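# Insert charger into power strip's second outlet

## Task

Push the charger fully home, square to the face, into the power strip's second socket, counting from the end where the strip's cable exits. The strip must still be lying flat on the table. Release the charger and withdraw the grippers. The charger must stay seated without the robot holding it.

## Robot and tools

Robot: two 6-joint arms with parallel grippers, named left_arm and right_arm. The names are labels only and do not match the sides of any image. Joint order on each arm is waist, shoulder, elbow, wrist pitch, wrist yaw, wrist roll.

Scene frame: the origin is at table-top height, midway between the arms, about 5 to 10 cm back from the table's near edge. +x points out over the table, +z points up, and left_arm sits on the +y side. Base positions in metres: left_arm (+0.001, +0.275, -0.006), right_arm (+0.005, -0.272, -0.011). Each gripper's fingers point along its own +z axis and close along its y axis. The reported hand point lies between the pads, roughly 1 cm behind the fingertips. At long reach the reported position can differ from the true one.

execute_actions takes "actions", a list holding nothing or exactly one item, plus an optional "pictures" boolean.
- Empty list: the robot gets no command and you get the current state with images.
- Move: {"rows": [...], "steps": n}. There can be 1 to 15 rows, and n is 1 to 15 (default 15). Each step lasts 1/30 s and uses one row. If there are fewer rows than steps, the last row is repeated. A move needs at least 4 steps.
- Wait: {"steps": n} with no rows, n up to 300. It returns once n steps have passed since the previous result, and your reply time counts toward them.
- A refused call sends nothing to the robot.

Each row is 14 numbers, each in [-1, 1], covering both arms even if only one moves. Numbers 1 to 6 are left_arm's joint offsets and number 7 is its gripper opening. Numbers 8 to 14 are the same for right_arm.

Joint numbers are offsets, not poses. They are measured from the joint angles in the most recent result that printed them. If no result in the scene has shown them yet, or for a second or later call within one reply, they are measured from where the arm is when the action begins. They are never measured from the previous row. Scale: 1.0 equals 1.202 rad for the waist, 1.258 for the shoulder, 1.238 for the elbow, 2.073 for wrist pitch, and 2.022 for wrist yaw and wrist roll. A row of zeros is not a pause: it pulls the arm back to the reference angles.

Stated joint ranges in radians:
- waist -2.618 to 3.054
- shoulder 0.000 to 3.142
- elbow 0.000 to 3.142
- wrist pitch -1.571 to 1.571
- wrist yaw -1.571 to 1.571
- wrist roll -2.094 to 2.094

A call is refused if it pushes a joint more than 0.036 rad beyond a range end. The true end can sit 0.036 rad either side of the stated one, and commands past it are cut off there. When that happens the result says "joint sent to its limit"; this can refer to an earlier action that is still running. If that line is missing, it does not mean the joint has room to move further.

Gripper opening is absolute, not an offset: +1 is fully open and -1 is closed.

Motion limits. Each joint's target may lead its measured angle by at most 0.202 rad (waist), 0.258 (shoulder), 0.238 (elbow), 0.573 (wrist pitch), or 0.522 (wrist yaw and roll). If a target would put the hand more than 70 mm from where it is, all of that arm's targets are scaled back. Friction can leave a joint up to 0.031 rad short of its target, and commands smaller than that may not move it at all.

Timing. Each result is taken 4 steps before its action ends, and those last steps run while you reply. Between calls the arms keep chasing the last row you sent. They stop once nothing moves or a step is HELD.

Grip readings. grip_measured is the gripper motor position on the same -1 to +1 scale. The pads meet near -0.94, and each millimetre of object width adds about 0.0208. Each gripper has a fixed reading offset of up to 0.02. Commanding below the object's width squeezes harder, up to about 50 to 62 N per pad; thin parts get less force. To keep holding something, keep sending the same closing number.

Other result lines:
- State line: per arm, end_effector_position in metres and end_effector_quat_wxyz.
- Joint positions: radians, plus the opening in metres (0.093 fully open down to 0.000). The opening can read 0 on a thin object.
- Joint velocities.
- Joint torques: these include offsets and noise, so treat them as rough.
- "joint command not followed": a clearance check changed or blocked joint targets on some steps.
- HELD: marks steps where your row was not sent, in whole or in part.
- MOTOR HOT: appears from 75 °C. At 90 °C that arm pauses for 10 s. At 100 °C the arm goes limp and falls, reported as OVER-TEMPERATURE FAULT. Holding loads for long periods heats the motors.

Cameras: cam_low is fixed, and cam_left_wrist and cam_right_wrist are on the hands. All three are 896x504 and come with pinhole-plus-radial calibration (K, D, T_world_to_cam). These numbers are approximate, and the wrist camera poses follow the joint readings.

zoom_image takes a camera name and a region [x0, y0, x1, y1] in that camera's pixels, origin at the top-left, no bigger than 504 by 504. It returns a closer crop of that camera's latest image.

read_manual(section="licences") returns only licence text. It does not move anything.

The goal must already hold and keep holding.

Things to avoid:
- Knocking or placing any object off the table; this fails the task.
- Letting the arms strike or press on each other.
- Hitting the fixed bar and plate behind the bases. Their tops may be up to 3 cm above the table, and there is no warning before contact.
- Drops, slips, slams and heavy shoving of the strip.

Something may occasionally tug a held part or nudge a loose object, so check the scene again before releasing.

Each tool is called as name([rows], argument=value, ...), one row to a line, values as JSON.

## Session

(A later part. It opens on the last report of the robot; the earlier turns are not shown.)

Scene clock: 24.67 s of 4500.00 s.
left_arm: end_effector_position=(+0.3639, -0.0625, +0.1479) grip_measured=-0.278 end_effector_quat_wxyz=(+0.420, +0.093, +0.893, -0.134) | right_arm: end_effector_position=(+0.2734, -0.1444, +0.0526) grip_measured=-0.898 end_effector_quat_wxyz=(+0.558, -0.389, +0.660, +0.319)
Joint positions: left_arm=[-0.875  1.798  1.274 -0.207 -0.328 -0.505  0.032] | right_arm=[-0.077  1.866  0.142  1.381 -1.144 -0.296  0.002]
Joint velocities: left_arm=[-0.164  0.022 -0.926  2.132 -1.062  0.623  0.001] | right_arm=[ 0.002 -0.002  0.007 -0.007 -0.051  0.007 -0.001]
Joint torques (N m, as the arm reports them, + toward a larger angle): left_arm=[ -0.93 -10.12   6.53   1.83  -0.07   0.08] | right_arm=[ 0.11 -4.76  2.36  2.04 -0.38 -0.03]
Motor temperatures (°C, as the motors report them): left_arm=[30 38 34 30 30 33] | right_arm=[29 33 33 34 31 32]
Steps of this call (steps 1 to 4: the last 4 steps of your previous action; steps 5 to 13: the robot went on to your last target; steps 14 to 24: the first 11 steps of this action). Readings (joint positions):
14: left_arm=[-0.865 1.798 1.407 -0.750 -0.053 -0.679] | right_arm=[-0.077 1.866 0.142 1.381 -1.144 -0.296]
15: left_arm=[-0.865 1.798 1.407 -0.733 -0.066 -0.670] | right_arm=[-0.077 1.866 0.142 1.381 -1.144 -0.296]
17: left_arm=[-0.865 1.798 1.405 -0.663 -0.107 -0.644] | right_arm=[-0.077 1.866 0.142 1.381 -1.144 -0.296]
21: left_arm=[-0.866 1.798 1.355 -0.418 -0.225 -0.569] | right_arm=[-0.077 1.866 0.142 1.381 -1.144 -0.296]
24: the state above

execute_actions([
  {"rows": [[-0.052,0,-0.2,0.3,-0.145,0.094,-0.45,0,0,0,0,0,0,-0.9],[-0.06,0,-0.225,0.335,-0.155,0.102,-0.45,0,0,0,0,0,0,-0.9],[-0.069,0,-0.255,0.37,-0.164,0.11,-0.45,0,0,0,0,0,0,-0.9],[-0.079,0,-0.288,0.403,-0.173,0.117,-0.45,0,0,0,0,0,0,-0.9],[-0.09,0.002,-0.323,0.434,-0.181,0.123,-0.45,0,0,0,0,0,0,-0.9],[-0.101,0.004,-0.36,0.462,-0.188,0.129,-0.45,0,0,0,0,0,0,-0.9],[-0.112,0.007,-0.397,0.487,-0.193,0.133,-0.45,0,0,0,0,0,0,-0.9],[-0.123,0.011,-0.434,0.509,-0.197,0.136,-0.45,0,0,0,0,0,0,-0.9],[-0.134,0.015,-0.469,0.527,-0.2,0.139,-0.45,0,0,0,0,0,0,-0.9],[-0.144,0.019,-0.502,0.542,-0.202,0.14,-0.45,0,0,0,0,0,0,-0.9],[-0.153,0.023,-0.531,0.553,-0.203,0.141,-0.45,0,0,0,0,0,0,-0.9],[-0.16,0.027,-0.556,0.56,-0.203,0.141,-0.45,0,0,0,0,0,0,-0.9],[-0.165,0.03,-0.576,0.564,-0.203,0.141,-0.45,0,0,0,0,0,0,-0.9],[-0.168,0.033,-0.59,0.566,-0.203,0.141,-0.45,0,0,0,0,0,0,-0.9],[-0.169,0.034,-0.597,0.566,-0.203,0.141,-0.45,0,0,0,0,0,0,-0.9]], "steps": 15},
])

execute_actions([
  {"steps": 22},
], pictures=true)

Scene clock: 25.40 s of 4500.00 s.
left_arm: end_effector_position=(+0.3204, -0.0381, +0.1098) grip_measured=-0.278 end_effector_quat_wxyz=(+0.609, +0.108, +0.780, -0.092) | right_arm: end_effector_position=(+0.2734, -0.1444, +0.0526) grip_measured=-0.898 end_effector_quat_wxyz=(+0.558, -0.389, +0.660, +0.319)
Joint positions: left_arm=[-1.034  1.806  0.7    0.751 -0.69  -0.256  0.032] | right_arm=[-0.077  1.866  0.142  1.381 -1.144 -0.296  0.002]
Joint velocities: left_arm=[-0.383  0.183 -1.209  1.033 -0.227  0.168 -0.   ] | right_arm=[ 0.017  0.007  0.007  0.066 -0.095 -0.037  0.   ]
Joint torques (N m, as the arm reports them, + toward a larger angle): left_arm=[ 0.08 -7.38  5.96  2.32 -0.23  0.1 ] | right_arm=[ 0.13 -4.82  2.4   2.03 -0.38 -0.02]
Motor temperatures (°C, as the motors report them): left_arm=[30 38 34 30 30 33] | right_arm=[29 33 33 34 31 32]
Steps of this call (steps 1 to 4: the last 4 steps of your previous action; steps 5 to 11: the robot went on to your last target; steps 12 to 22: the first 11 steps of this action). Readings (joint positions):
12: left_arm=[-0.927 1.798 1.056 0.276 -0.566 -0.351] | right_arm=[-0.077 1.866 0.142 1.381 -1.144 -0.296]
13: left_arm=[-0.928 1.798 1.047 0.312 -0.578 -0.343] | right_arm=[-0.077 1.866 0.142 1.381 -1.144 -0.296]
15: left_arm=[-0.938 1.798 1.003 0.414 -0.606 -0.323] | right_arm=[-0.077 1.866 0.142 1.381 -1.144 -0.296]
19: left_arm=[-0.988 1.798 0.838 0.627 -0.662 -0.280] | right_arm=[-0.077 1.866 0.142 1.381 -1.144 -0.296]
22: the state above

Scene clock: 26.13 s of 4500.00 s.
left_arm: end_effector_position=(+0.2955, -0.0213, +0.0829) grip_measured=-0.278 end_effector_quat_wxyz=(+0.611, +0.127, +0.777, -0.086) | right_arm: end_effector_position=(+0.2734, -0.1444, +0.0526) grip_measured=-0.898 end_effector_quat_wxyz=(+0.558, -0.389, +0.660, +0.319)
Joint positions: left_arm=[-1.073  1.828  0.552  0.916 -0.712 -0.231  0.032] | right_arm=[-0.077  1.866  0.142  1.381 -1.144 -0.296  0.002]
Joint velocities: left_arm=[-0.007  0.017  0.017 -0.037  0.051 -0.022 -0.   ] | right_arm=[ 0.002  0.012 -0.002  0.007 -0.081  0.037 -0.001]
Joint torques (N m, as the arm reports them, + toward a larger angle): left_arm=[-0.24 -6.63  4.14  2.59 -0.32  0.04] | right_arm=[ 0.1  -4.79  2.38  2.04 -0.38 -0.02]
Motor temperatures (°C, as the motors report them): left_arm=[30 38 34 31 30 33] | right_arm=[29 34 33 34 31 32]
Kept back: nothing.
Steps of this call (steps 1 to 4: the last 4 steps of your previous action; steps 5 to 22: the robot went on to your last target). Readings (joint positions):
1: left_arm=[-1.047 1.812 0.661 0.783 -0.696 -0.250] | right_arm=[-0.077 1.866 0.142 1.381 -1.144 -0.296]
2: left_arm=[-1.057 1.819 0.626 0.809 -0.700 -0.246] | right_arm=[-0.077 1.866 0.142 1.381 -1.144 -0.296]
4: left_arm=[-1.070 1.828 0.578 0.869 -0.710 -0.241] | right_arm=[-0.077 1.866 0.142 1.381 -1.144 -0.296]
8: left_arm=[-1.073 1.828 0.556 0.910 -0.712 -0.235] | right_arm=[-0.077 1.866 0.142 1.381 -1.144 -0.296]
22: the state above
camera_calibration (this result's frames):
cam_left_wrist: T_world_to_cam=[[-0.306261, -0.951779, -0.0179222, 0.0665752], [-0.595391, 0.206205, -0.776523, 0.284207], [0.742774, -0.227148, -0.629833, -0.0866962], [0, 0, 0, 1]] pos_world=[0.253999, -0.0149329, 0.167282]
cam_right_wrist: T_world_to_cam=[[0.873388, -0.487017, 0.00279778, -0.309612], [-0.277439, -0.502248, -0.819008, 0.084752], [0.400276, 0.714536, -0.573775, 0.103739], [0, 0, 0, 1]] pos_world=[0.252401, -0.182345, 0.129802]

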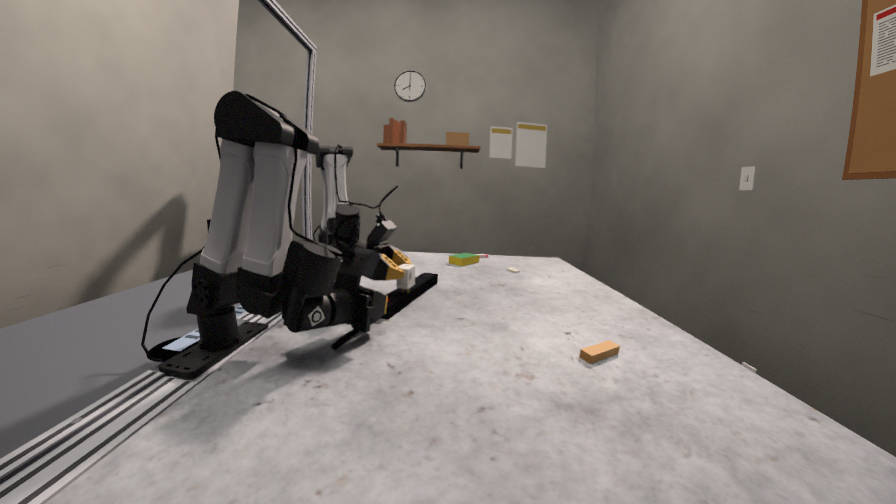

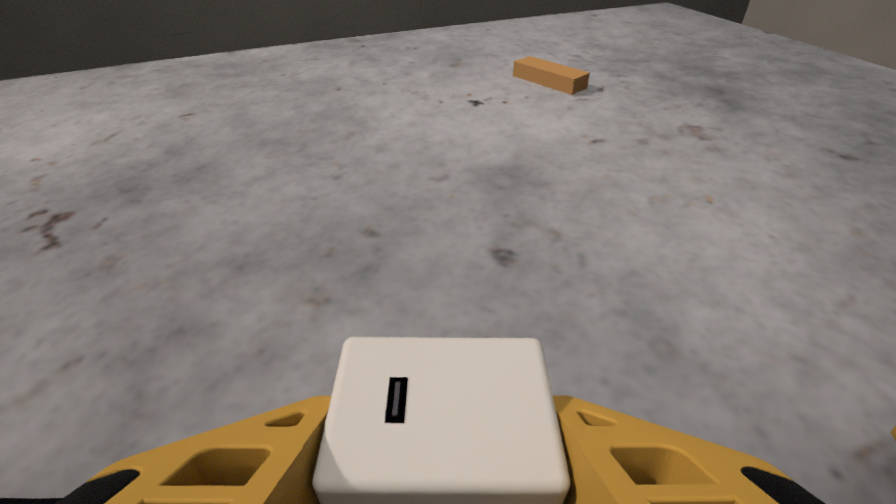

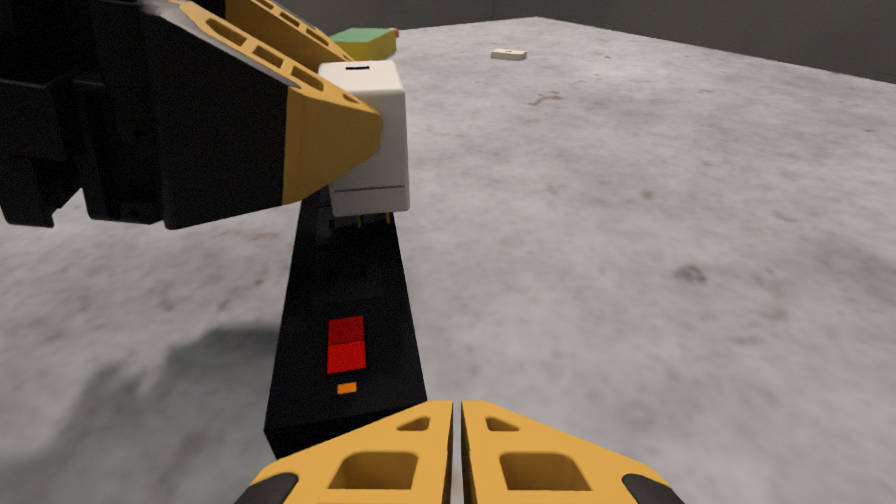

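zoom_image(camera="cam_right_wrist", region=[280, 160, 440, 300])

Region (280, 160, 440, 300) of cam_right_wrist's 896x504 image, scaled by 3.150, with more detail than that image has; it fills the top 441 rows of this view, and the rest is white.

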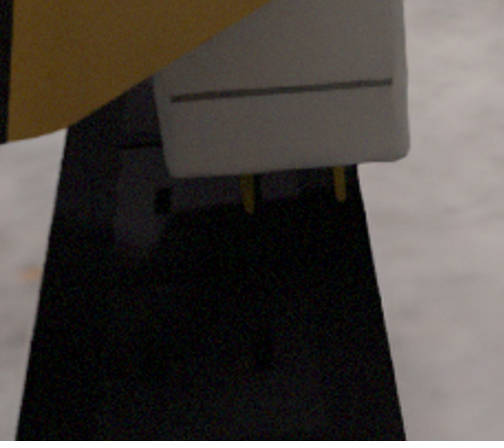

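execute_actions([
  {"rows": [[0,0,0,0.028,-0.013,0.005,-0.45,0,0,0,0,0,0,-0.9],[0,0,0,0.032,-0.013,0.005,-0.45,0,0,0,0,0,0,-0.9],[0,0,0,0.036,-0.013,0.005,-0.45,0,0,0,0,0,0,-0.9],[0,0,0,0.04,-0.013,0.005,-0.45,0,0,0,0,0,0,-0.9],[0,0,0,0.044,-0.013,0.005,-0.45,0,0,0,0,0,0,-0.9]], "steps": 15},
])

execute_actions([
  {"steps": 10},
], pictures=true)

Scene clock: 27.47 s of 4500.00 s.
left_arm: end_effector_position=(+0.2964, -0.0216, +0.0869) grip_measured=-0.278 end_effector_quat_wxyz=(+0.617, +0.121, +0.773, -0.090) | right_arm: end_effector_position=(+0.2734, -0.1444, +0.0526) grip_measured=-0.898 end_effector_quat_wxyz=(+0.558, -0.389, +0.660, +0.319)
Joint positions: left_arm=[-1.073  1.828  0.552  0.937 -0.718 -0.23   0.032] | right_arm=[-0.077  1.866  0.142  1.381 -1.144 -0.296  0.002]
Joint velocities: left_arm=[-0.002 -0.007 -0.002  0.051  0.007 -0.022  0.   ] | right_arm=[ 0.002 -0.012  0.002 -0.037  0.007 -0.007  0.001]
Joint torques (N m, as the arm reports them, + toward a larger angle): left_arm=[ 0.17 -7.71  5.86  2.73 -0.28  0.05] | right_arm=[ 0.12 -4.81  2.38  2.03 -0.39 -0.02]
Motor temperatures (°C, as the motors report them): left_arm=[30 38 34 31 30 33] | right_arm=[29 34 33 35 31 32]
Steps of this call (steps 1 to 15: the robot went on to your last target; steps 16 to 29: nothing new was sent; steps 30 to 40: the first 11 steps of this action). Readings (joint positions):
30: left_arm=[-1.073 1.828 0.552 0.917 -0.712 -0.231] | right_arm=[-0.077 1.866 0.142 1.381 -1.144 -0.296]
31: left_arm=[-1.073 1.828 0.552 0.918 -0.713 -0.231] | right_arm=[-0.077 1.866 0.142 1.381 -1.144 -0.296]
33: left_arm=[-1.073 1.828 0.552 0.921 -0.714 -0.231] | right_arm=[-0.077 1.866 0.142 1.381 -1.144 -0.296]
37: left_arm=[-1.073 1.828 0.552 0.932 -0.717 -0.230] | right_arm=[-0.077 1.866 0.142 1.381 -1.144 -0.296]
40: the state above

Scene clock: 27.80 s of 4500.00 s.
left_arm: end_effector_position=(+0.2965, -0.0216, +0.0875) grip_measured=-0.278 end_effector_quat_wxyz=(+0.617, +0.120, +0.772, -0.091) | right_arm: end_effector_position=(+0.2734, -0.1444, +0.0526) grip_measured=-0.898 end_effector_quat_wxyz=(+0.558, -0.389, +0.660, +0.319)
Joint positions: left_arm=[-1.073  1.828  0.552  0.939 -0.719 -0.23   0.032] | right_arm=[-0.077  1.866  0.142  1.381 -1.144 -0.296  0.002]
Joint velocities: left_arm=[-0.012 -0.007  0.002  0.007  0.007  0.007 -0.   ] | right_arm=[ 0.007 -0.017 -0.007 -0.051 -0.022  0.066  0.001]
Joint torques (N m, as the arm reports them, + toward a larger angle): left_arm=[ 0.18 -7.71  5.86  2.8  -0.26  0.05] | right_arm=[ 0.12 -4.81  2.37  2.04 -0.38 -0.03]
Motor temperatures (°C, as the motors report them): left_arm=[30 38 34 31 30 33] | right_arm=[29 34 33 35 31 32]
Kept back: nothing.
Steps of this call (steps 1 to 4: the last 4 steps of your previous action; steps 5 to 10: the robot went on to your last target). Readings (joint positions):
1: left_arm=[-1.073 1.828 0.552 0.937 -0.718 -0.230] | right_arm=[-0.077 1.866 0.142 1.381 -1.144 -0.296]
2: left_arm=[-1.073 1.828 0.552 0.938 -0.718 -0.230] | right_arm=[-0.077 1.866 0.142 1.381 -1.144 -0.296]
4: left_arm=[-1.073 1.828 0.552 0.939 -0.719 -0.230] | right_arm=[-0.077 1.866 0.142 1.381 -1.144 -0.296]
8: left_arm=[-1.073 1.828 0.552 0.939 -0.719 -0.230] | right_arm=[-0.077 1.866 0.142 1.381 -1.144 -0.296]
10: the state above
camera_calibration (this result's frames):
cam_left_wrist: T_world_to_cam=[[-0.301201, -0.953545, -0.00541586, 0.0639782], [-0.585645, 0.189467, -0.788113, 0.286229], [0.752528, -0.234209, -0.615507, -0.0889394], [0, 0, 0, 1]] pos_world=[0.253828, -0.0140553, 0.171185]
cam_right_wrist: T_world_to_cam=[[0.873388, -0.487017, 0.00279778, -0.309612], [-0.277439, -0.502248, -0.819008, 0.084752], [0.400276, 0.714536, -0.573775, 0.103739], [0, 0, 0, 1]] pos_world=[0.252401, -0.182345, 0.129802]

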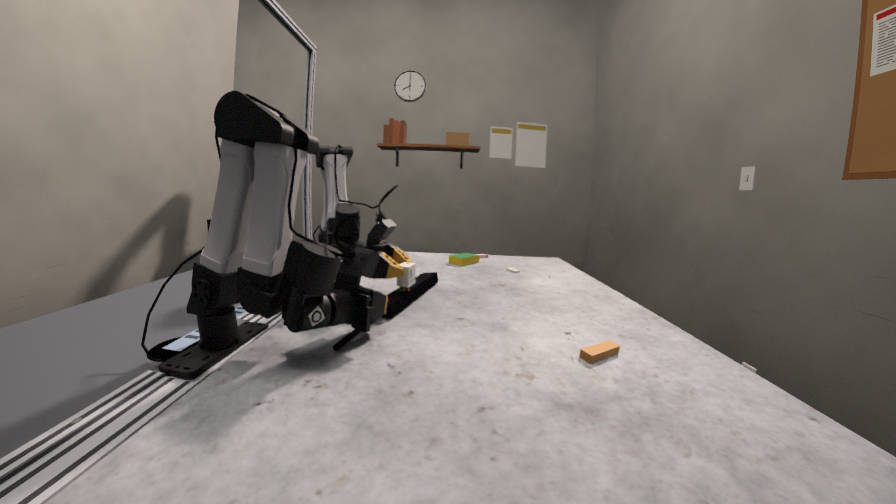

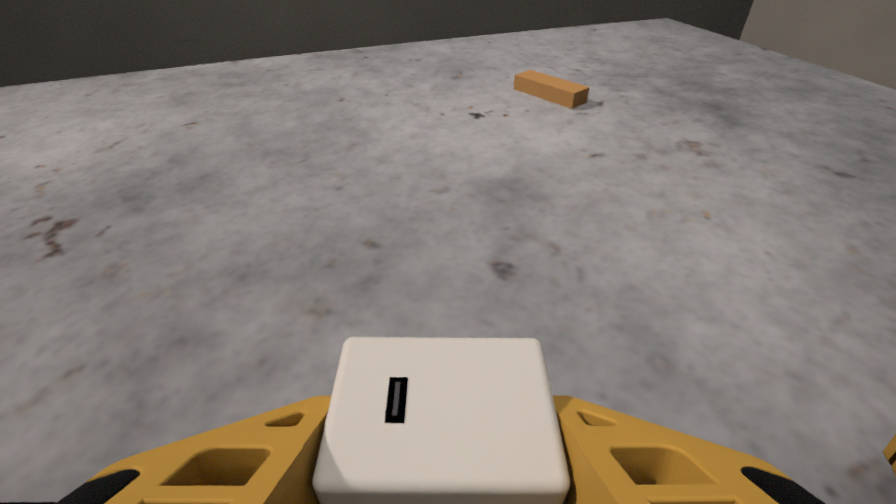

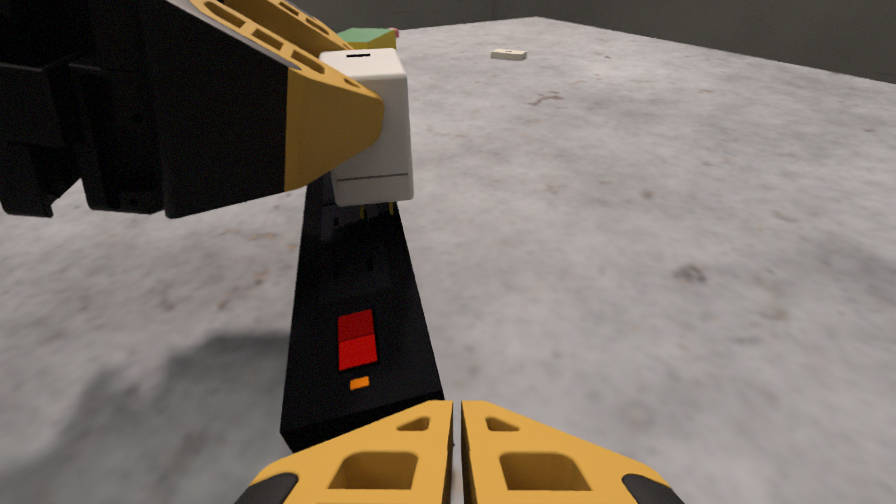

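zoom_image(camera="cam_right_wrist", region=[300, 170, 430, 270])

zoom_image(camera="cam_low", region=[360, 240, 460, 330])

Region (300, 170, 430, 270) of cam_right_wrist's 896x504 image, scaled by 3.877, with more detail than that image has; it fills the top 388 rows of this view, and the rest is white.

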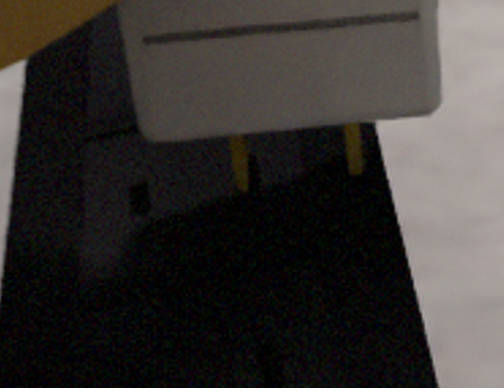

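Region (360, 240, 460, 330) of cam_low's 896x504 image, scaled by 5.040, with more detail than that image has; it fills the top 454 rows of this view, and the rest is white.

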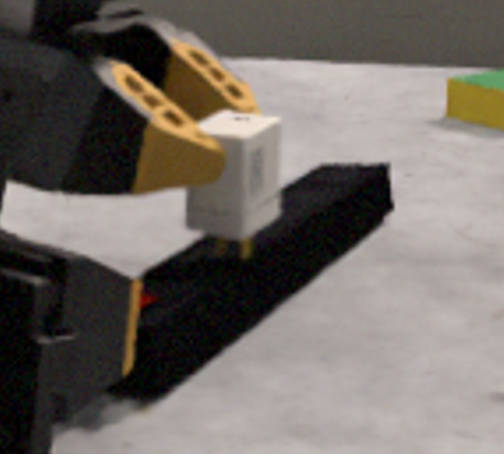

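execute_actions([
  {"rows": [[0,0,0,0.033,-0.0095,0.0045,-0.45,0.01,0,0.012,0,0,0,-0.9],[0,0,0,0.033,-0.0095,0.0045,-0.45,0.02,0,0.02,0,0,0,-0.9],[0,0,0,0.033,-0.0095,0.0045,-0.45,0.034,0,0.03,0,0,0,-0.9],[0,0,0,0.033,-0.0095,0.0045,-0.45,0.05,0,0.04,0,0,0,-0.9],[0,0,0,0.033,-0.0095,0.0045,-0.45,0.066,0,0.049,0,0,0,-0.9],[0,0,0,0.033,-0.0095,0.0045,-0.45,0.081,0,0.056,0,0,0,-0.9],[0,0,0,0.033,-0.0095,0.0045,-0.45,0.094,0,0.06,0,0,0,-0.9],[0,0,0,0.033,-0.0095,0.0045,-0.45,0.103,0,0.06,-0.005,0,0,-0.9],[0,0,0,0.033,-0.0095,0.0045,-0.45,0.109,0,0.06,-0.011,0,0,-0.9],[0,0,0,0.033,-0.0095,0.0045,-0.45,0.111,0,0.06,-0.018,0,0,-0.9],[0,0,0,0.033,-0.0095,0.0045,-0.45,0.111,0,0.06,-0.025,0,0,-0.9],[0,0,0,0.033,-0.0095,0.0045,-0.45,0.111,0,0.06,-0.031,0,0,-0.9],[0,0,0,0.033,-0.0095,0.0045,-0.45,0.111,0,0.06,-0.036,0,0,-0.9],[0,0,0,0.033,-0.0095,0.0045,-0.45,0.111,0,0.06,-0.04,0,0,-0.9]], "steps": 15},
])

execute_actions([
  {"steps": 14},
], pictures=true)

Scene clock: 31.13 s of 4500.00 s.
left_arm: end_effector_position=(+0.2965, -0.0216, +0.0875) grip_measured=-0.278 end_effector_quat_wxyz=(+0.618, +0.120, +0.772, -0.090) | right_arm: end_effector_position=(+0.2734, -0.1120, +0.0600) grip_measured=-0.898 end_effector_quat_wxyz=(+0.551, -0.438, +0.622, +0.343)
Joint positions: left_arm=[-1.073  1.828  0.552  0.939 -0.719 -0.229  0.032] | right_arm=[ 0.045  1.866  0.201  1.373 -1.144 -0.296  0.002]
Joint velocities: left_arm=[-0.002 -0.017  0.002  0.007  0.007  0.051 -0.   ] | right_arm=[ 0.139 -0.012 -0.002 -0.242 -0.051 -0.022 -0.001]
Joint torques (N m, as the arm reports them, + toward a larger angle): left_arm=[ 0.18 -7.72  5.86  2.79 -0.24  0.06] | right_arm=[ 0.33 -5.12  3.93  1.84 -0.34 -0.02]
Motor temperatures (°C, as the motors report them): left_arm=[30 38 34 32 30 33] | right_arm=[29 34 33 35 31 32]
Steps of this call (steps 1 to 15: the robot went on to your last target; steps 16 to 89: nothing new was sent; steps 90 to 100: the first 11 steps of this action). Readings (joint positions):
90: left_arm=[-1.073 1.828 0.552 0.939 -0.719 -0.229] | right_arm=[-0.077 1.866 0.142 1.381 -1.144 -0.296]
91: left_arm=[-1.073 1.828 0.552 0.939 -0.719 -0.229] | right_arm=[-0.075 1.866 0.142 1.381 -1.144 -0.296]
93: left_arm=[-1.073 1.828 0.552 0.939 -0.719 -0.229] | right_arm=[-0.055 1.866 0.153 1.381 -1.144 -0.296]
97: left_arm=[-1.073 1.828 0.552 0.939 -0.719 -0.229] | right_arm=[0.015 1.866 0.195 1.381 -1.144 -0.296]
100: the state above

Scene clock: 31.60 s of 4500.00 s.
left_arm: end_effector_position=(+0.2965, -0.0216, +0.0875) grip_measured=-0.278 end_effector_quat_wxyz=(+0.618, +0.120, +0.772, -0.090) | right_arm: end_effector_position=(+0.2702, -0.1113, +0.0520) grip_measured=-0.898 end_effector_quat_wxyz=(+0.533, -0.428, +0.638, +0.356)
Joint positions: left_arm=[-1.073  1.828  0.552  0.939 -0.719 -0.229  0.032] | right_arm=[ 0.049  1.866  0.201  1.315 -1.144 -0.296  0.002]
Joint velocities: left_arm=[-0.037 -0.007  0.002 -0.051 -0.022 -0.095 -0.   ] | right_arm=[-0.007 -0.022  0.002 -0.066  0.022 -0.022 -0.   ]
Joint torques (N m, as the arm reports them, + toward a larger angle): left_arm=[ 0.18 -7.68  5.86  2.8  -0.25  0.05] | right_arm=[ 0.73 -5.13  3.87  1.85 -0.39 -0.03]
Motor temperatures (°C, as the motors report them): left_arm=[30 38 34 33 30 33] | right_arm=[29 34 33 35 31 32]
Kept back: nothing.
Steps of this call (steps 1 to 4: the last 4 steps of your previous action; steps 5 to 14: the robot went on to your last target). Readings (joint positions):
1: left_arm=[-1.073 1.828 0.552 0.939 -0.719 -0.229] | right_arm=[0.048 1.866 0.201 1.365 -1.144 -0.296]
2: left_arm=[-1.073 1.828 0.552 0.939 -0.719 -0.229] | right_arm=[0.049 1.866 0.201 1.357 -1.144 -0.296]
4: left_arm=[-1.073 1.828 0.552 0.939 -0.719 -0.229] | right_arm=[0.049 1.866 0.201 1.341 -1.144 -0.296]
8: left_arm=[-1.073 1.828 0.552 0.939 -0.719 -0.229] | right_arm=[0.049 1.866 0.201 1.323 -1.144 -0.296]
14: the state above
camera_calibration (this result's frames):
cam_left_wrist: T_world_to_cam=[[-0.301361, -0.95349, -0.00615992, 0.0640918], [-0.58544, 0.190126, -0.788107, 0.286182], [0.752623, -0.233898, -0.615508, -0.088961], [0, 0, 0, 1]] pos_world=[0.253811, -0.0141076, 0.171181]
cam_right_wrist: T_world_to_cam=[[0.927442, -0.373892, -0.00743816, -0.292212], [-0.22201, -0.534473, -0.815506, 0.0812024], [0.300936, 0.757986, -0.5787, 0.112978], [0, 0, 0, 1]] pos_world=[0.255038, -0.151491, 0.129428]

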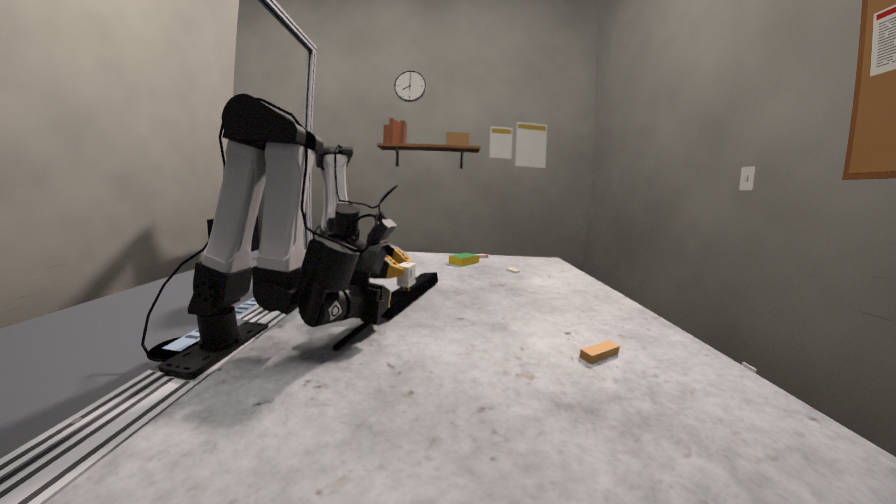

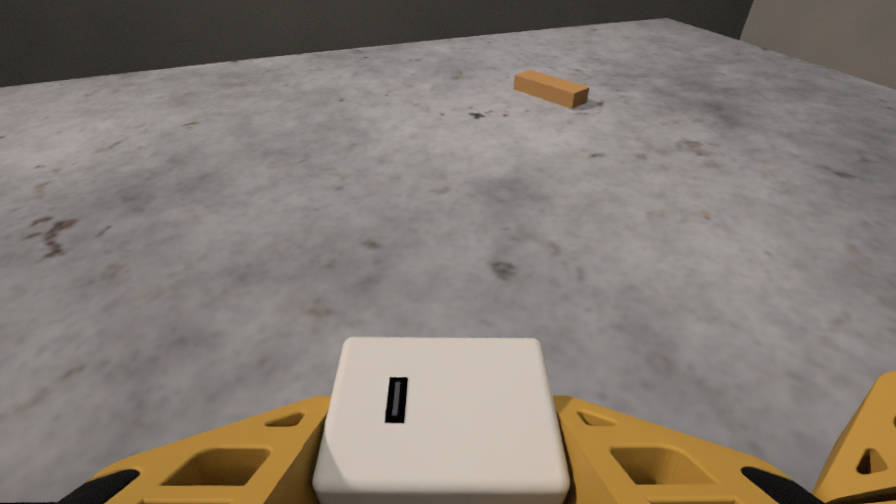

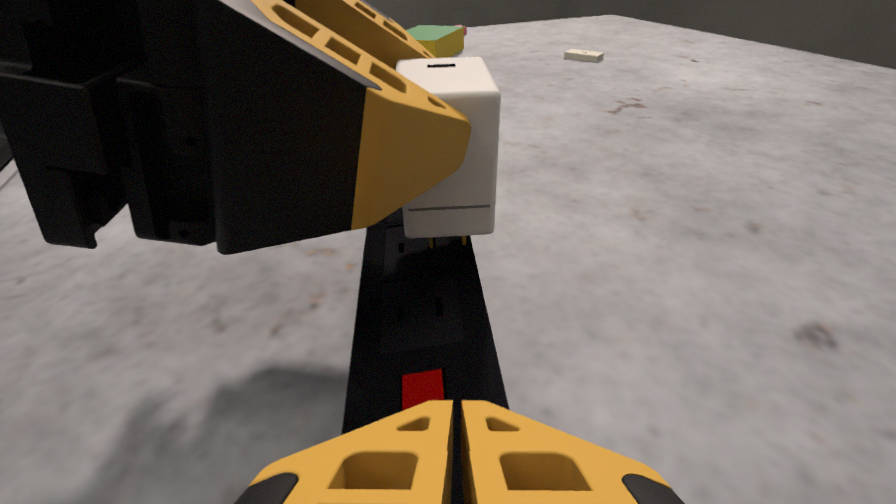

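execute_actions([
  {"rows": [[0,0,0,0.033,-0.0095,0.004,-0.45,0,0,0,-0.012,0,0,-0.9],[0,0,0,0.033,-0.0095,0.004,-0.45,0,0,0,-0.017,0,0,-0.9],[0,0,0,0.033,-0.0095,0.004,-0.45,0,0,0,-0.022,0,0,-0.9],[0,0,0,0.033,-0.0095,0.004,-0.45,0,0,0,-0.027,0,0,-0.9],[0,0,0,0.033,-0.0095,0.004,-0.45,0,0,0,-0.032,0,0,-0.9],[0,0,0,0.033,-0.0095,0.004,-0.45,0,0,0,-0.037,0,0,-0.9],[0,0,0,0.033,-0.0095,0.004,-0.45,0,0,0,-0.042,0,0,-0.9]], "steps": 15},
])

execute_actions([
  {"steps": 10},
], pictures=true)

Scene clock: 32.40 s of 4500.00 s.
left_arm: end_effector_position=(+0.2965, -0.0216, +0.0875) grip_measured=-0.278 end_effector_quat_wxyz=(+0.618, +0.120, +0.772, -0.090) | right_arm: end_effector_position=(+0.2672, -0.1117, +0.0442) grip_measured=-0.898 end_effector_quat_wxyz=(+0.514, -0.417, +0.654, +0.367)
Joint positions: left_arm=[-1.073  1.828  0.552  0.939 -0.719 -0.229  0.032] | right_arm=[ 0.049  1.866  0.201  1.257 -1.144 -0.296  0.002]
Joint velocities: left_arm=[ 0.017  0.007  0.012 -0.007 -0.022 -0.007 -0.   ] | right_arm=[ 0.012  0.002  0.002 -0.095 -0.051 -0.022  0.001]
Joint torques (N m, as the arm reports them, + toward a larger angle): left_arm=[ 0.15 -7.71  5.86  2.8  -0.25  0.04] | right_arm=[ 0.15 -5.12  2.72  1.84 -0.42 -0.03]
Motor temperatures (°C, as the motors report them): left_arm=[30 38 34 33 30 33] | right_arm=[29 34 33 35 31 32]
Steps of this call (steps 1 to 13: the robot went on to your last target; steps 14 to 24: the first 11 steps of this action). Readings (joint positions):
14: left_arm=[-1.073 1.828 0.552 0.939 -0.719 -0.229] | right_arm=[0.049 1.866 0.201 1.312 -1.144 -0.296]
15: left_arm=[-1.073 1.828 0.552 0.939 -0.719 -0.229] | right_arm=[0.049 1.866 0.201 1.310 -1.144 -0.296]
17: left_arm=[-1.073 1.828 0.552 0.939 -0.719 -0.229] | right_arm=[0.049 1.866 0.201 1.300 -1.144 -0.296]
21: left_arm=[-1.073 1.828 0.552 0.939 -0.719 -0.229] | right_arm=[0.049 1.866 0.201 1.271 -1.144 -0.296]
24: the state above

Scene clock: 32.73 s of 4500.00 s.
left_arm: end_effector_position=(+0.2965, -0.0216, +0.0875) grip_measured=-0.278 end_effector_quat_wxyz=(+0.618, +0.120, +0.772, -0.090) | right_arm: end_effector_position=(+0.2665, -0.1118, +0.0426) grip_measured=-0.898 end_effector_quat_wxyz=(+0.510, -0.414, +0.657, +0.369)
Joint positions: left_arm=[-1.073  1.828  0.552  0.939 -0.719 -0.229  0.032] | right_arm=[ 0.049  1.866  0.201  1.245 -1.144 -0.296  0.002]
Joint velocities: left_arm=[ 0.017  0.007  0.012 -0.022 -0.007  0.007  0.001] | right_arm=[-0.007 -0.012 -0.012 -0.081 -0.051  0.022  0.   ]
Joint torques (N m, as the arm reports them, + toward a larger angle): left_arm=[ 0.16 -7.67  5.88  2.8  -0.25  0.04] | right_arm=[ 0.14 -5.08  2.75  1.81 -0.43 -0.02]
Motor temperatures (°C, as the motors report them): left_arm=[30 38 34 33 30 33] | right_arm=[29 34 33 35 31 32]
Kept back: nothing.
Steps of this call (steps 1 to 4: the last 4 steps of your previous action; steps 5 to 10: the robot went on to your last target). Readings (joint positions):
1: left_arm=[-1.073 1.828 0.552 0.939 -0.719 -0.229] | right_arm=[0.049 1.866 0.201 1.254 -1.144 -0.296]
2: left_arm=[-1.073 1.828 0.552 0.939 -0.719 -0.229] | right_arm=[0.049 1.866 0.201 1.251 -1.144 -0.296]
4: left_arm=[-1.073 1.828 0.552 0.939 -0.719 -0.229] | right_arm=[0.049 1.866 0.201 1.248 -1.144 -0.296]
8: left_arm=[-1.073 1.828 0.552 0.939 -0.719 -0.229] | right_arm=[0.049 1.866 0.201 1.245 -1.144 -0.296]
10: the state above
camera_calibration (this result's frames):
cam_left_wrist: T_world_to_cam=[[-0.301361, -0.95349, -0.00615992, 0.0640918], [-0.58544, 0.190126, -0.788107, 0.286182], [0.752623, -0.233898, -0.615508, -0.088961], [0, 0, 0, 1]] pos_world=[0.253811, -0.0141076, 0.171181]
cam_right_wrist: T_world_to_cam=[[0.92345, -0.37692, -0.0719121, -0.28557], [-0.280289, -0.534596, -0.797273, 0.087222], [0.262064, 0.756398, -0.599319, 0.1201], [0, 0, 0, 1]] pos_world=[0.256683, -0.151852, 0.120982]

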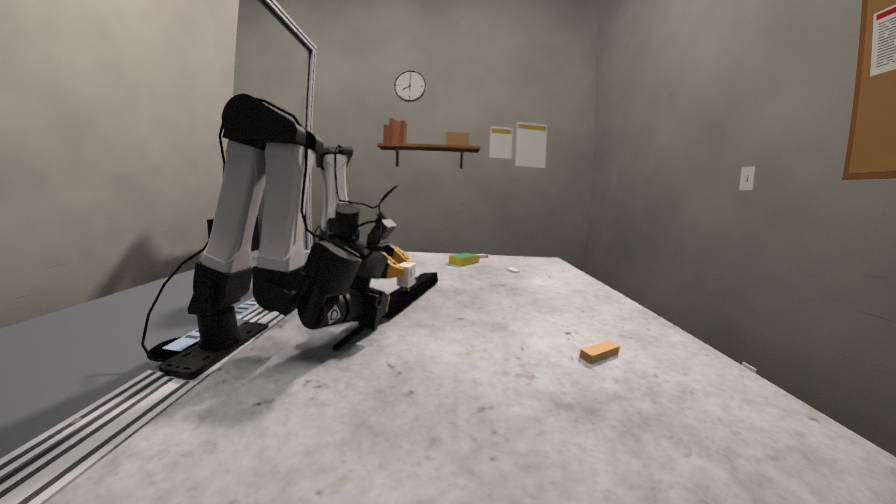

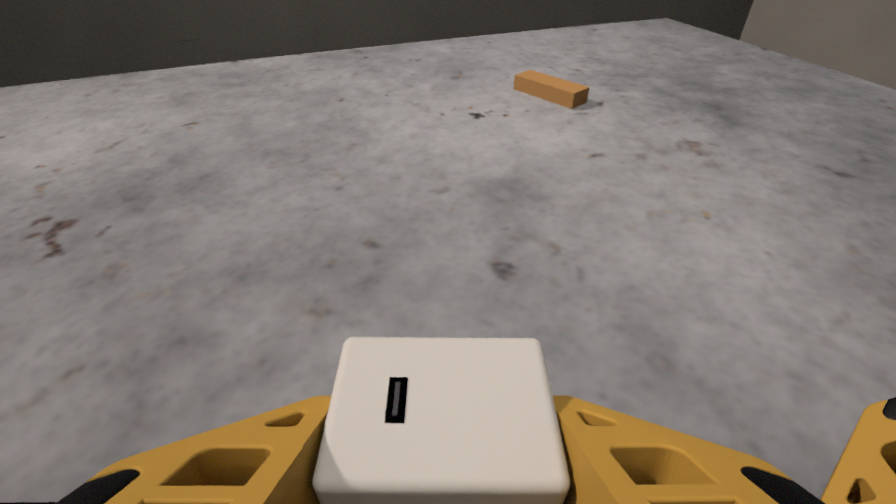

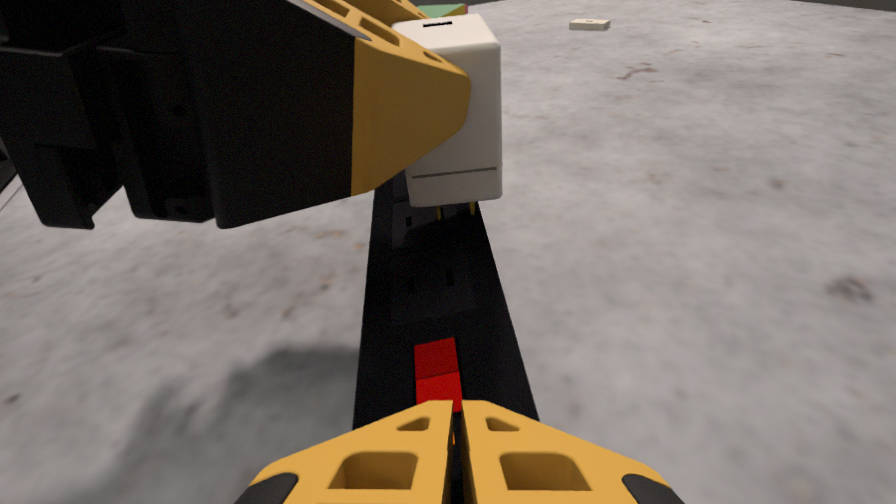

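execute_actions([
  {"rows": [[0,0,0,0.033,-0.0095,0.004,-0.45,0,0,0,-0.012,0,0,-0.9],[0,0,0,0.033,-0.0095,0.004,-0.45,0,0,0,-0.017,0,0,-0.9],[0,0,0,0.033,-0.0095,0.004,-0.45,0,0,0,-0.022,0,0,-0.9],[0,0,0,0.033,-0.0095,0.004,-0.45,0,0,0,-0.027,0,0,-0.9],[0,0,0,0.033,-0.0095,0.004,-0.45,0,0,0,-0.032,0,0,-0.9],[0,0,0,0.033,-0.0095,0.004,-0.45,0,0,0,-0.037,0,0,-0.9],[0,0,0,0.033,-0.0095,0.004,-0.45,0,0,0,-0.042,0,0,-0.9],[0,0,0,0.033,-0.0095,0.004,-0.45,0,0,0,-0.046,0,0,-0.9]], "steps": 15},
])

execute_actions([
  {"steps": 10},
], pictures=true)

Scene clock: 33.43 s of 4500.00 s.
left_arm: end_effector_position=(+0.2976, -0.0227, +0.0936) grip_measured=-0.278 end_effector_quat_wxyz=(+0.626, +0.111, +0.766, -0.099) | right_arm: end_effector_position=(+0.2643, -0.1121, +0.0380) grip_measured=-0.898 end_effector_quat_wxyz=(+0.499, -0.407, +0.666, +0.376)
Joint positions: left_arm=[-1.073  1.828  0.552  0.971 -0.723 -0.229  0.032] | right_arm=[ 0.049  1.866  0.201  1.209 -1.145 -0.296  0.002]
Joint velocities: left_arm=[-0.022 -0.002  0.002  0.007 -0.022 -0.066 -0.   ] | right_arm=[ 0.012  0.007 -0.002  0.022  0.051  0.007 -0.   ]
Joint torques (N m, as the arm reports them, + toward a larger angle): left_arm=[ 0.18 -7.73  5.86  2.46 -0.16  0.05] | right_arm=[ 0.13 -5.12  2.71  1.27 -0.44 -0.03]
Motor temperatures (°C, as the motors report them): left_arm=[30 38 34 33 30 33] | right_arm=[29 34 33 35 31 32]
Steps of this call (steps 1 to 10: the robot went on to your last target; steps 11 to 21: the first 11 steps of this action). Readings (joint positions):
11: left_arm=[-1.073 1.828 0.552 0.939 -0.719 -0.229] | right_arm=[0.049 1.866 0.201 1.244 -1.144 -0.296]
12: left_arm=[-1.073 1.828 0.552 0.939 -0.719 -0.229] | right_arm=[0.049 1.866 0.201 1.242 -1.144 -0.296]
14: left_arm=[-1.073 1.828 0.552 0.943 -0.720 -0.229] | right_arm=[0.049 1.866 0.201 1.235 -1.144 -0.296]
18: left_arm=[-1.073 1.828 0.552 0.965 -0.722 -0.229] | right_arm=[0.049 1.866 0.201 1.209 -1.144 -0.296]
21: the state above

Scene clock: 33.77 s of 4500.00 s.
left_arm: end_effector_position=(+0.2978, -0.0228, +0.0946) grip_measured=-0.278 end_effector_quat_wxyz=(+0.627, +0.110, +0.765, -0.100) | right_arm: end_effector_position=(+0.2643, -0.1121, +0.0380) grip_measured=-0.898 end_effector_quat_wxyz=(+0.499, -0.407, +0.666, +0.376)
Joint positions: left_arm=[-1.073  1.828  0.552  0.976 -0.724 -0.229  0.032] | right_arm=[ 0.049  1.866  0.201  1.209 -1.145 -0.296  0.002]
Joint velocities: left_arm=[-0.012  0.007 -0.007  0.037  0.066  0.022  0.   ] | right_arm=[-0.002 -0.017  0.002 -0.037  0.037 -0.022  0.   ]
Joint torques (N m, as the arm reports them, + toward a larger angle): left_arm=[ 0.17 -7.7   5.86  2.44 -0.2   0.04] | right_arm=[ 0.15 -5.1   2.73  1.25 -0.45 -0.04]
Motor temperatures (°C, as the motors report them): left_arm=[30 38 34 33 30 33] | right_arm=[29 34 33 35 31 32]
Kept back: nothing.
Steps of this call (steps 1 to 4: the last 4 steps of your previous action; steps 5 to 10: the robot went on to your last target). Readings (joint positions):
1: left_arm=[-1.073 1.828 0.552 0.972 -0.723 -0.229] | right_arm=[0.049 1.866 0.201 1.209 -1.145 -0.296]
2: left_arm=[-1.073 1.828 0.552 0.973 -0.724 -0.229] | right_arm=[0.049 1.866 0.201 1.209 -1.145 -0.296]
4: left_arm=[-1.073 1.828 0.552 0.974 -0.724 -0.229] | right_arm=[0.049 1.866 0.201 1.209 -1.145 -0.296]
8: left_arm=[-1.073 1.828 0.552 0.975 -0.724 -0.229] | right_arm=[0.049 1.866 0.201 1.209 -1.145 -0.296]
10: the state above
camera_calibration (this result's frames):
cam_left_wrist: T_world_to_cam=[[-0.297563, -0.954545, 0.0173389, 0.0600158], [-0.57064, 0.163268, -0.804806, 0.289292], [0.765393, -0.249375, -0.593284, -0.0920253], [0, 0, 0, 1]] pos_world=[0.253375, -0.0128933, 0.177186]
cam_right_wrist: T_world_to_cam=[[0.919794, -0.378155, -0.104778, -0.281892], [-0.309363, -0.534555, -0.786476, 0.0900561], [0.2414, 0.755811, -0.608668, 0.123803], [0, 0, 0, 1]] pos_world=[0.257256, -0.152031, 0.116646]

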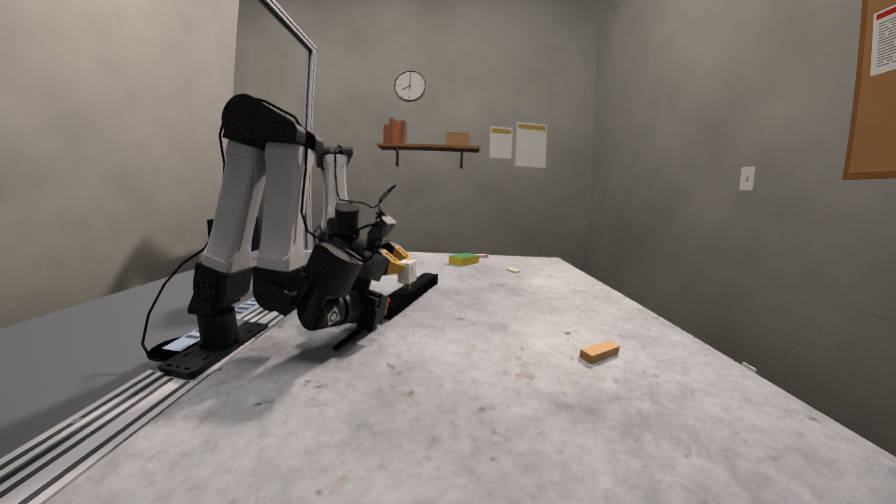

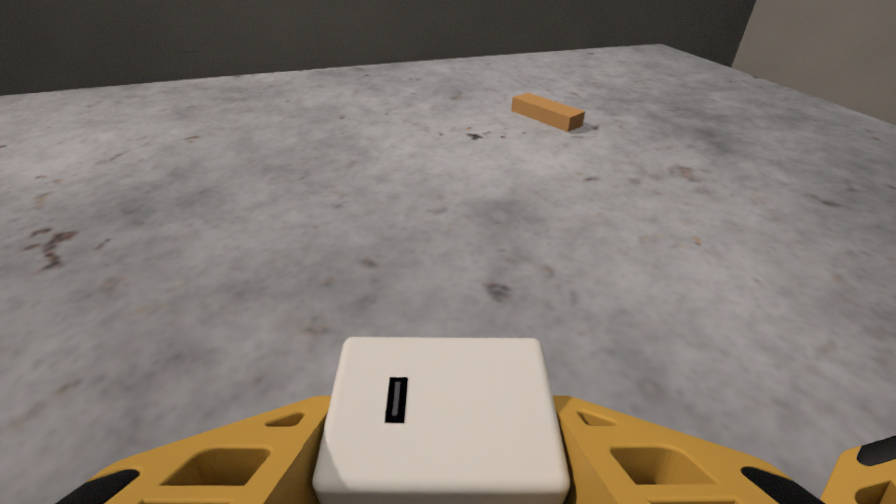

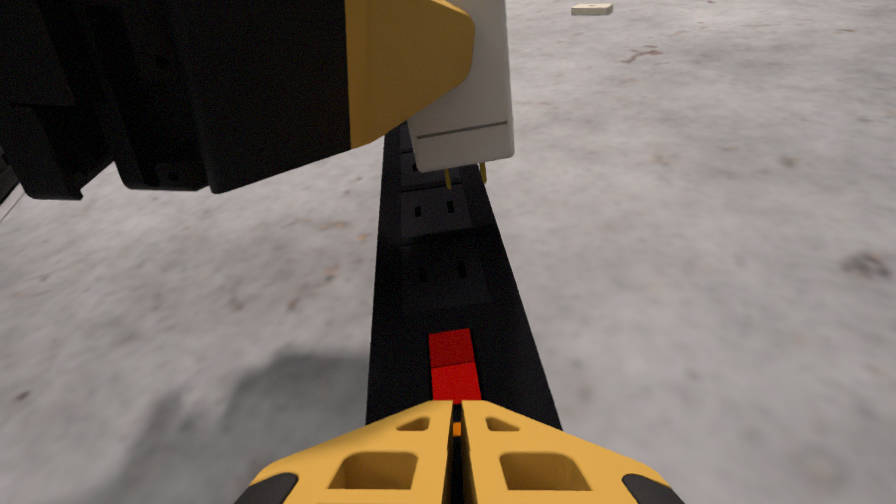

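zoom_image(camera="cam_right_wrist", region=[370, 130, 530, 310])

Region (370, 130, 530, 310) of cam_right_wrist's 896x504 image, scaled by 2.800, with more detail than that image has.

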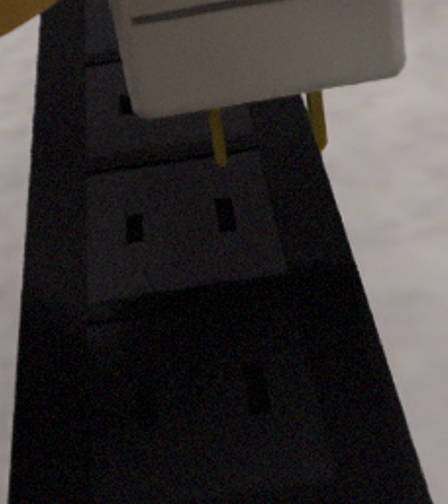

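execute_actions([
  {"rows": [[-0.005,-0.008,-0.012,0.015,-0.008,-0.003,-0.45,0,0,0,-0.0285,0,0,-0.9],[-0.008,-0.011,-0.016,0.015,-0.009,-0.004,-0.45,0,0,0,-0.0285,0,0,-0.9],[-0.011,-0.014,-0.019,0.015,-0.011,-0.005,-0.45,0,0,0,-0.0285,0,0,-0.9],[-0.014,-0.017,-0.023,0.015,-0.012,-0.006,-0.45,0,0,0,-0.0285,0,0,-0.9],[-0.017,-0.02,-0.027,0.015,-0.014,-0.007,-0.45,0,0,0,-0.0285,0,0,-0.9],[-0.02,-0.022,-0.03,0.015,-0.015,-0.008,-0.45,0,0,0,-0.0285,0,0,-0.9],[-0.023,-0.024,-0.033,0.015,-0.016,-0.009,-0.45,0,0,0,-0.0285,0,0,-0.9],[-0.025,-0.026,-0.036,0.015,-0.017,-0.0094,-0.45,0,0,0,-0.0285,0,0,-0.9],[-0.0265,-0.027,-0.038,0.015,-0.0176,-0.0094,-0.45,0,0,0,-0.0285,0,0,-0.9],[-0.027,-0.027,-0.0396,0.015,-0.0176,-0.0094,-0.45,0,0,0,-0.0285,0,0,-0.9]], "steps": 15},
])

execute_actions([
  {"steps": 10},
])

Scene clock: 41.87 s of 4500.00 s.
left_arm: end_effector_position=(+0.2883, -0.0205, +0.0897) grip_measured=-0.278 end_effector_quat_wxyz=(+0.624, +0.115, +0.767, -0.098) | right_arm: end_effector_position=(+0.2643, -0.1121, +0.0380) grip_measured=-0.898 end_effector_quat_wxyz=(+0.499, -0.407, +0.666, +0.376)
Joint positions: left_arm=[-1.096  1.819  0.524  0.979 -0.741 -0.237  0.032] | right_arm=[ 0.049  1.866  0.201  1.209 -1.145 -0.296  0.002]
Joint velocities: left_arm=[-0.051 -0.017 -0.051 -0.066 -0.022 -0.066  0.   ] | right_arm=[-0.002 -0.007 -0.007 -0.022 -0.007 -0.007  0.001]
Joint torques (N m, as the arm reports them, + toward a larger angle): left_arm=[-0.45 -9.37  3.93  2.36 -0.2  -0.1 ] | right_arm=[ 0.14 -5.09  2.69  1.26 -0.45 -0.03]
Motor temperatures (°C, as the motors report them): left_arm=[30 38 35 35 30 33] | right_arm=[29 35 33 35 31 32]
Steps of this call (steps 1 to 15: the robot went on to your last target; steps 16 to 90: nothing new was sent; then 4.73 s passed at rest; steps 91 to 101: the first 11 steps of this action). Readings (joint positions):
91: left_arm=[-1.073 1.828 0.552 0.976 -0.724 -0.229] | right_arm=[0.049 1.866 0.201 1.209 -1.145 -0.296]
92: left_arm=[-1.073 1.828 0.552 0.976 -0.725 -0.229] | right_arm=[0.049 1.866 0.201 1.209 -1.145 -0.296]
94: left_arm=[-1.074 1.828 0.552 0.976 -0.728 -0.230] | right_arm=[0.049 1.866 0.201 1.209 -1.145 -0.296]
98: left_arm=[-1.088 1.823 0.535 0.979 -0.736 -0.235] | right_arm=[0.049 1.866 0.201 1.209 -1.145 -0.296]
101: the state above

Scene clock: 42.20 s of 4500.00 s.
left_arm: end_effector_position=(+0.2879, -0.0197, +0.0897) grip_measured=-0.278 end_effector_quat_wxyz=(+0.624, +0.113, +0.767, -0.097) | right_arm: end_effector_position=(+0.2643, -0.1121, +0.0380) grip_measured=-0.898 end_effector_quat_wxyz=(+0.499, -0.407, +0.666, +0.376)
Joint positions: left_arm=[-1.098  1.818  0.522  0.979 -0.745 -0.239  0.032] | right_arm=[ 0.049  1.866  0.201  1.209 -1.145 -0.296  0.002]
Joint velocities: left_arm=[-0.022 -0.017 -0.002  0.066  0.051  0.022 -0.   ] | right_arm=[ 0.017 -0.007  0.002  0.007 -0.081 -0.022  0.   ]
Joint torques (N m, as the arm reports them, + toward a larger angle): left_arm=[-0.42 -9.52  3.89  2.37 -0.14 -0.1 ] | right_arm=[ 0.13 -5.13  2.73  1.26 -0.45 -0.04]
Motor temperatures (°C, as the motors report them): left_arm=[30 38 34 35 30 33] | right_arm=[29 35 33 35 31 32]
Kept back: nothing.
Steps of this call (steps 1 to 4: the last 4 steps of your previous action; steps 5 to 10: the robot went on to your last target). Readings (joint positions):
1: left_arm=[-1.097 1.819 0.522 0.979 -0.741 -0.237] | right_arm=[0.049 1.866 0.201 1.209 -1.145 -0.296]
2: left_arm=[-1.098 1.819 0.522 0.979 -0.742 -0.238] | right_arm=[0.049 1.866 0.201 1.209 -1.145 -0.296]
4: left_arm=[-1.098 1.818 0.522 0.979 -0.744 -0.238] | right_arm=[0.049 1.866 0.201 1.209 -1.145 -0.296]
8: left_arm=[-1.098 1.818 0.522 0.979 -0.745 -0.239] | right_arm=[0.049 1.866 0.201 1.209 -1.145 -0.296]
10: the state above


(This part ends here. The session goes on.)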